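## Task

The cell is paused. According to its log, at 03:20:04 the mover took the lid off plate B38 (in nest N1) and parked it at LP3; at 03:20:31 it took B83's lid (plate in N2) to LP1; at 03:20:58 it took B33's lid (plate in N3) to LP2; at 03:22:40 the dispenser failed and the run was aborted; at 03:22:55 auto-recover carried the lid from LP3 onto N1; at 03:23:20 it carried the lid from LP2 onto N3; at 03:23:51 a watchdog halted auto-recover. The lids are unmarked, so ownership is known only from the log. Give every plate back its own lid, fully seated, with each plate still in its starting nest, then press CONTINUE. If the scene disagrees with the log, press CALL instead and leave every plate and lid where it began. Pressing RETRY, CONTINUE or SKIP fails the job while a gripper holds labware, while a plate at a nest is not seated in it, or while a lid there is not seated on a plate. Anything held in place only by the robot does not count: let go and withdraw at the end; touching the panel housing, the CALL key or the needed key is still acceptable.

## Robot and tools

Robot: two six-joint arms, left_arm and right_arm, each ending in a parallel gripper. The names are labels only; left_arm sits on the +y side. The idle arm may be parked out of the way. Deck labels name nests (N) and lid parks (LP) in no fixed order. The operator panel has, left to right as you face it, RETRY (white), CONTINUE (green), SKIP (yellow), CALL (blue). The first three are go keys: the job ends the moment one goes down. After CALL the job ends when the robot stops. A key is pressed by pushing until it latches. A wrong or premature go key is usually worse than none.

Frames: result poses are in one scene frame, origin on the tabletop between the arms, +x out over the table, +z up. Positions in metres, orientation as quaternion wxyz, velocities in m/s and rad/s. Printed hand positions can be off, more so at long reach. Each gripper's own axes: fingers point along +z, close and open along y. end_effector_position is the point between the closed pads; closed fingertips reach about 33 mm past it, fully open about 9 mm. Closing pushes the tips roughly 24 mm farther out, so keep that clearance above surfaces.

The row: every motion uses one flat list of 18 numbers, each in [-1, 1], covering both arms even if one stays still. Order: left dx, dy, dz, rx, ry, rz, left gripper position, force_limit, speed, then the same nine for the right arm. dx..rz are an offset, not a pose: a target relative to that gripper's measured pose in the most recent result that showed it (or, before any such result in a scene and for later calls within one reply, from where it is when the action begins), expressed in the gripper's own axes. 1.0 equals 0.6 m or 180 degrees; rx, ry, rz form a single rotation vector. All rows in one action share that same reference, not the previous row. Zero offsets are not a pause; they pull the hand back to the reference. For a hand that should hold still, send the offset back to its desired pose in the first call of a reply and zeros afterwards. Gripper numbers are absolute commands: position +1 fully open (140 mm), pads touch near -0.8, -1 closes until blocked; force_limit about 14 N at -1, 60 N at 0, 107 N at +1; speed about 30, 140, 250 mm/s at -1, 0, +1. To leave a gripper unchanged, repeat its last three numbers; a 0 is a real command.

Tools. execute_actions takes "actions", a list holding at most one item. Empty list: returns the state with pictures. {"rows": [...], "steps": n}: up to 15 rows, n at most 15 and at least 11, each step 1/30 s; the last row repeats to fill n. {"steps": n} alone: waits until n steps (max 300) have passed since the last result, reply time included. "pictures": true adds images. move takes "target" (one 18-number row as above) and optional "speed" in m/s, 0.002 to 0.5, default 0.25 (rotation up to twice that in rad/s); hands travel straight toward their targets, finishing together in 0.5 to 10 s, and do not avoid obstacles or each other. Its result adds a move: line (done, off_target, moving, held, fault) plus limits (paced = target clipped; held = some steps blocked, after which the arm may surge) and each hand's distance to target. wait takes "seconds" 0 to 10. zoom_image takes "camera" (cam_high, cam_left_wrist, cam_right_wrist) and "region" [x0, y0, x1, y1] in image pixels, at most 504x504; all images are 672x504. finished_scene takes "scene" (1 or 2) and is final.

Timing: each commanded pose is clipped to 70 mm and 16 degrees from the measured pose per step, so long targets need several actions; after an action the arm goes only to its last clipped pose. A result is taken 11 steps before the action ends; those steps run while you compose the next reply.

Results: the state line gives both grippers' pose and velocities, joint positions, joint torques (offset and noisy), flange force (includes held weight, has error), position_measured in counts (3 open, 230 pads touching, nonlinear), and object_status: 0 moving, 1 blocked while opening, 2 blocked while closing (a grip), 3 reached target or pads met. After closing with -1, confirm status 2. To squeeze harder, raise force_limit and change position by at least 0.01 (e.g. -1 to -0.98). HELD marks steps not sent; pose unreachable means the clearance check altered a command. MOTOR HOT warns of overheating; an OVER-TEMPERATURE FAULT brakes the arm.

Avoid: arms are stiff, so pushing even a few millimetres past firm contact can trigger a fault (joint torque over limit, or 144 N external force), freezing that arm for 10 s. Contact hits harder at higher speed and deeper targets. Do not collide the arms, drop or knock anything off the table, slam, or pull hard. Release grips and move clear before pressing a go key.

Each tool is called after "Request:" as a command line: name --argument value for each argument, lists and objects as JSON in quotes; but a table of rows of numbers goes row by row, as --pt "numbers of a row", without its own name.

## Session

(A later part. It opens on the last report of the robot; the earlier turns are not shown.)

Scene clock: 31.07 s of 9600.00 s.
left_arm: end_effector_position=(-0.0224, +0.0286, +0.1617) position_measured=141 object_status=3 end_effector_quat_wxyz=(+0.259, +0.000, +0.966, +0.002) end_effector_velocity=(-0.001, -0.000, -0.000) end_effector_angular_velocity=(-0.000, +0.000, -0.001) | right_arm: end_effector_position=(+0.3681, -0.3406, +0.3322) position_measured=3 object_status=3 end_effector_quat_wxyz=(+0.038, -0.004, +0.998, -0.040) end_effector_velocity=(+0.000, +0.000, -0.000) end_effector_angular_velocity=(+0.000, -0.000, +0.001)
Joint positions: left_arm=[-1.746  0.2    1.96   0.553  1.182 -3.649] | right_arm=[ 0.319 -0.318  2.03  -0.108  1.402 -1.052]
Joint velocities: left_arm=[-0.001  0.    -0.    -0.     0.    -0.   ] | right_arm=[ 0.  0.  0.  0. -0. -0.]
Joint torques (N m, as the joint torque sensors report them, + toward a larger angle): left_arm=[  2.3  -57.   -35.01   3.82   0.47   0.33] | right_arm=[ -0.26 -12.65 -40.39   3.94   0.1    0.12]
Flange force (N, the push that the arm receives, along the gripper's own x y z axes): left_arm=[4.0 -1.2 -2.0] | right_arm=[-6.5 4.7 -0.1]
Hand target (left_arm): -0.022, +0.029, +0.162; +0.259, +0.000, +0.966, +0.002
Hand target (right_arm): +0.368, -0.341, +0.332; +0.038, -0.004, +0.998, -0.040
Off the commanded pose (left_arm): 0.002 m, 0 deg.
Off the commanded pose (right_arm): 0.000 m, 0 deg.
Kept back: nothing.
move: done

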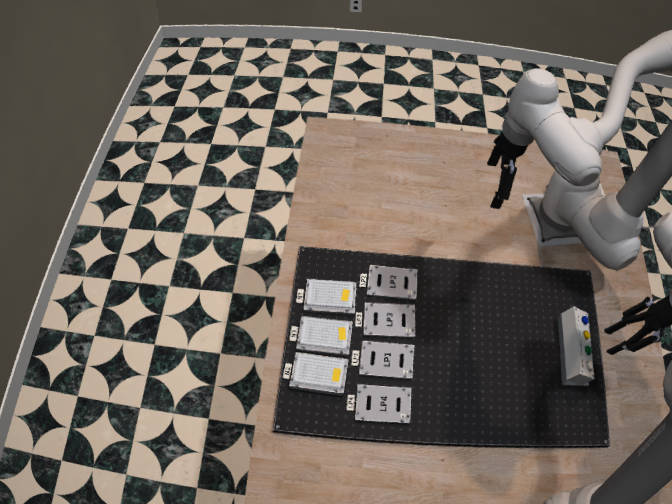

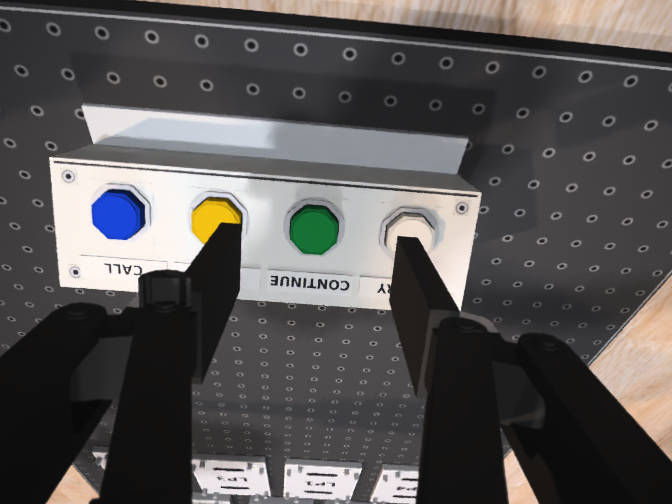

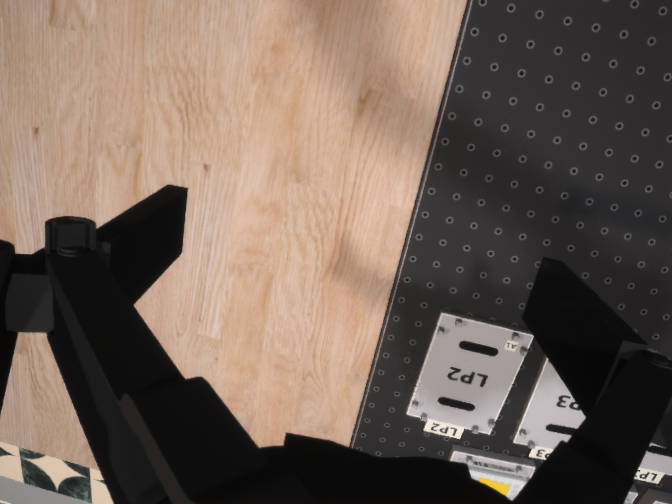

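Request:
move --target '[-0.011,-0.0025,0.097,0,0,0,-1,0,1,0,0,0,0,0,0,1,0,0]' --speed 0.08

Request:
move --target '[0,0,0.012,0,0,0,-1,0,1,0,0,0,0,0,0,1,0,0]' --speed 0.015

Scene clock: 32.50 s of 9600.00 s.
left_arm: end_effector_position=(+0.0125, +0.0273, +0.1147) position_measured=233 object_status=3 end_effector_quat_wxyz=(+0.259, +0.000, +0.966, +0.002) end_effector_velocity=(+0.000, +0.001, -0.001) end_effector_angular_velocity=(+0.002, -0.000, -0.000) | right_arm: end_effector_position=(+0.3681, -0.3406, +0.3322) position_measured=3 object_status=3 end_effector_quat_wxyz=(+0.038, -0.004, +0.998, -0.040) end_effector_velocity=(+0.000, +0.000, +0.000) end_effector_angular_velocity=(+0.001, -0.001, -0.000)
Joint positions: left_arm=[-1.687  0.244  2.008  0.592  1.08  -3.66 ] | right_arm=[ 0.319 -0.318  2.03  -0.108  1.402 -1.052]
Joint velocities: left_arm=[ 0.     0.001  0.002  0.    -0.     0.   ] | right_arm=[-0.     0.    -0.     0.    -0.001  0.   ]
Joint torques (N m, as the joint torque sensors report them, + toward a larger angle): left_arm=[  3.53 -61.84 -32.99   4.16   0.34   0.13] | right_arm=[ -0.17 -13.5  -40.8    3.85   0.11   0.09]
Flange force (N, the push that the arm receives, along the gripper's own x y z axes): left_arm=[7.8 -4.6 -1.0] | right_arm=[-7.4 5.2 0.9]
Hand target (left_arm): +0.013, +0.027, +0.115; +0.259, +0.000, +0.966, +0.002
Hand target (right_arm): +0.368, -0.341, +0.332; +0.038, -0.004, +0.998, -0.040
Off the commanded pose (left_arm): 0.000 m, 0 deg.
Off the commanded pose (right_arm): 0.000 m, 0 deg.
Kept back: nothing.
move: done

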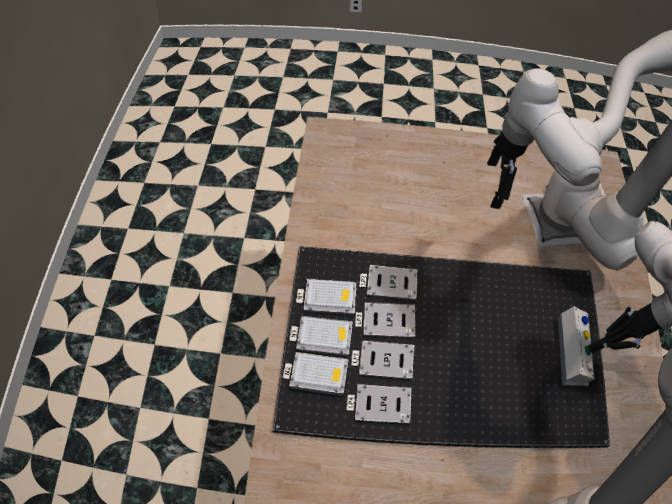

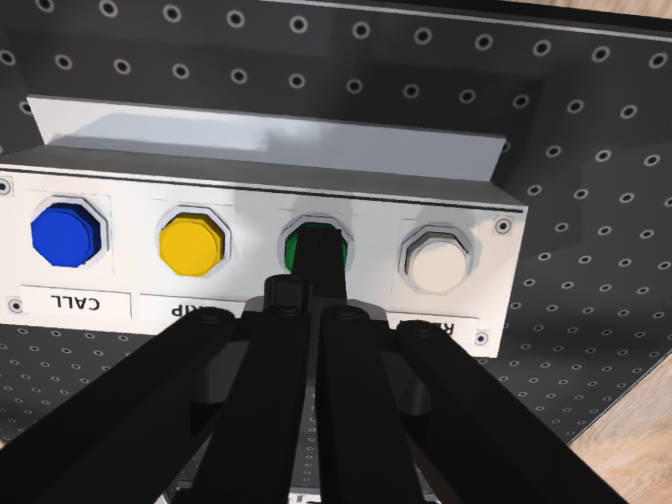

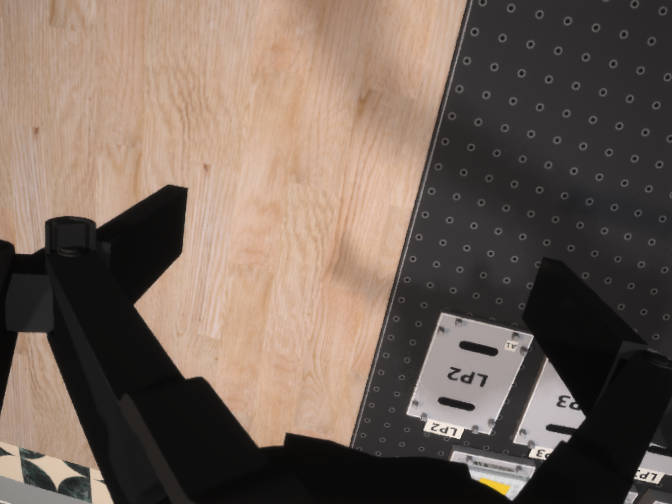

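Scene clock: 33.20 s of 9600.00 s.
left_arm: end_effector_position=(+0.0161, +0.0273, +0.1085) position_measured=233 object_status=3 end_effector_quat_wxyz=(+0.259, +0.000, +0.966, +0.002) end_effector_velocity=(-0.000, +0.000, +0.000) end_effector_angular_velocity=(-0.001, +0.000, +0.000) | right_arm: end_effector_position=(+0.3681, -0.3406, +0.3322) position_measured=3 object_status=3 end_effector_quat_wxyz=(+0.038, -0.004, +0.998, -0.040) end_effector_velocity=(+0.000, +0.000, +0.000) end_effector_angular_velocity=(+0.000, -0.000, +0.000)
Joint positions: left_arm=[-1.681  0.25   2.013  0.597  1.067 -3.663] | right_arm=[ 0.319 -0.318  2.03  -0.108  1.402 -1.052]
Joint velocities: left_arm=[-0.    -0.001  0.     0.    -0.    -0.   ] | right_arm=[-0.  0. -0.  0. -0. -0.]
Joint torques (N m, as the joint torque sensors report them, + toward a larger angle): left_arm=[  3.42 -59.3  -31.77   4.19   0.03   0.38] | right_arm=[ -1.1  -12.17 -40.23   3.93   0.01  -0.03]
Flange force (N, the push that the arm receives, along the gripper's own x y z axes): left_arm=[5.2 -2.3 -5.6] | right_arm=[-4.3 6.6 -0.9]
Hand target (left_arm): +0.016, +0.027, +0.108; +0.259, +0.000, +0.966, +0.002
Hand target (right_arm): +0.368, -0.341, +0.332; +0.038, -0.004, +0.998, -0.040
Off the commanded pose (left_arm): 0.000 m, 0 deg.
Off the commanded pose (right_arm): 0.000 m, 0 deg.
Kept back: nothing.
move: done

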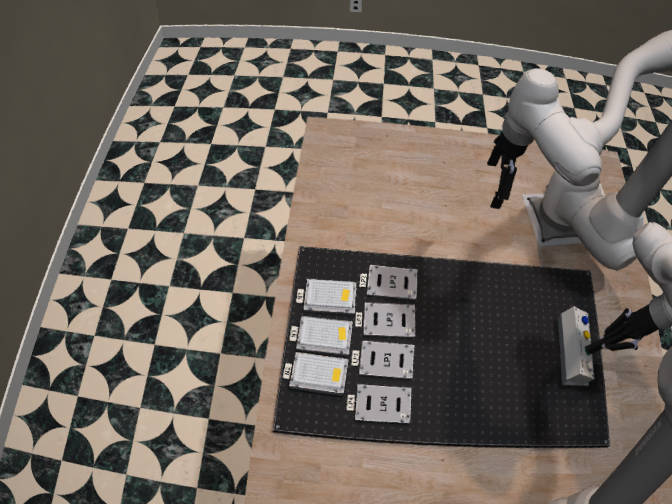

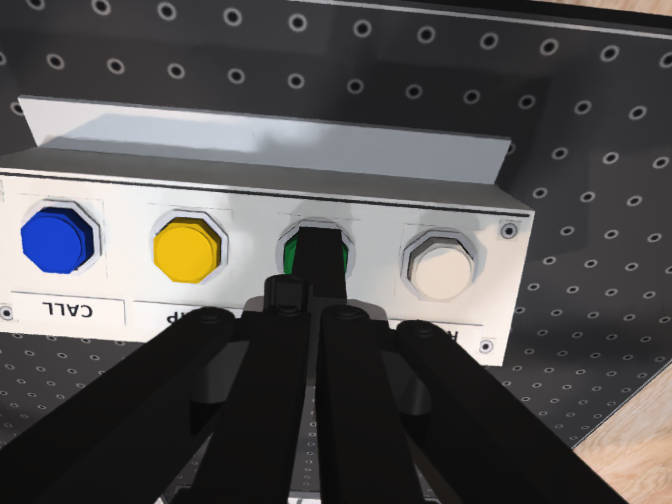

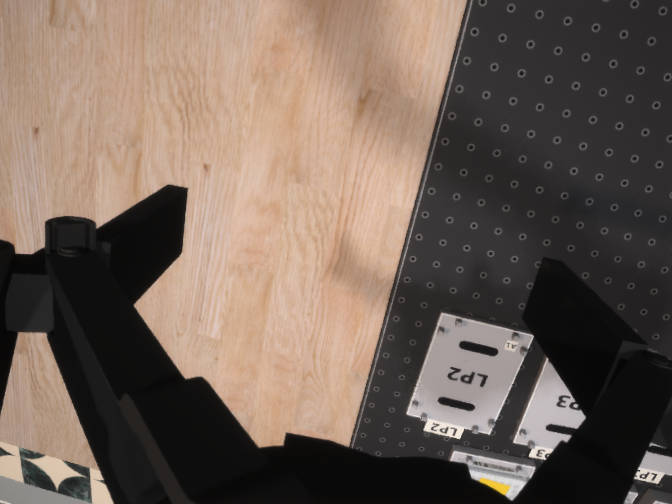

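Request:
move --target '[0,0,0.0035,0,0,0,-1,0,1,0,0,0,0,0,0,1,0,0]' --speed 0.008

Scene clock: 33.90 s of 9600.00 s.
left_arm: end_effector_position=(+0.0169, +0.0273, +0.1071) position_measured=233 object_status=3 end_effector_quat_wxyz=(+0.259, +0.000, +0.966, +0.002) end_effector_velocity=(-0.000, -0.001, +0.001) end_effector_angular_velocity=(-0.003, -0.000, -0.001) | right_arm: end_effector_position=(+0.3681, -0.3406, +0.3322) position_measured=3 object_status=3 end_effector_quat_wxyz=(+0.038, -0.004, +0.998, -0.040) end_effector_velocity=(-0.000, -0.000, -0.001) end_effector_angular_velocity=(-0.001, +0.001, -0.000)
Joint positions: left_arm=[-1.679  0.251  2.015  0.599  1.065 -3.664] | right_arm=[ 0.319 -0.318  2.03  -0.108  1.402 -1.052]
Joint velocities: left_arm=[-0.    -0.001 -0.002  0.001 -0.     0.   ] | right_arm=[-0.     0.     0.002 -0.    -0.     0.   ]
Joint torques (N m, as the joint torque sensors report them, + toward a larger angle): no reading
Flange force (N, the push that the arm receives, along the gripper's own x y z axes): no reading
Kept back: nothing.
move: unfinished (the scene ended)
The task's run has ended: the event that ends the task has happened.

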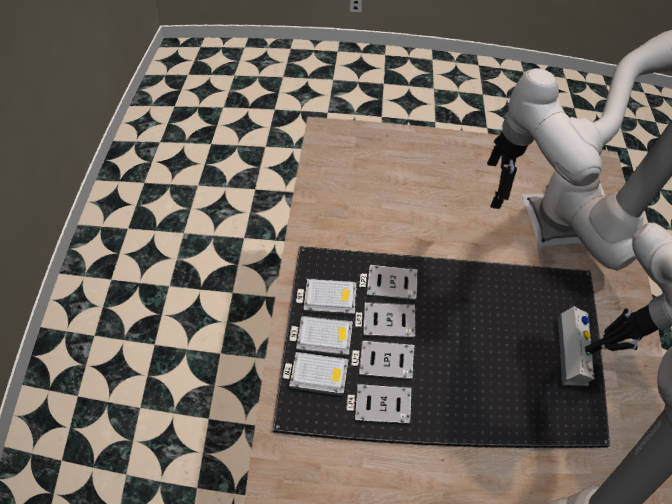

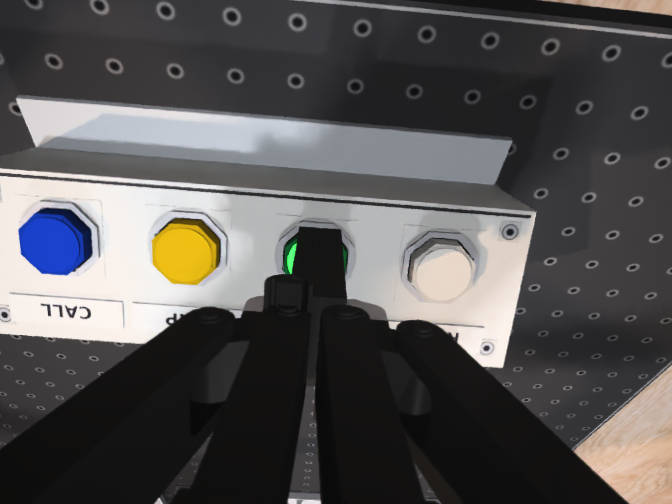

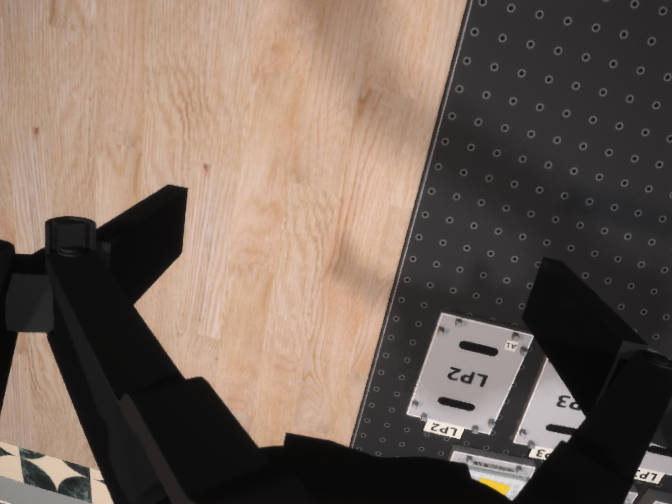

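Request:
finished_scene --scene 2

The scene is finished: the task was done.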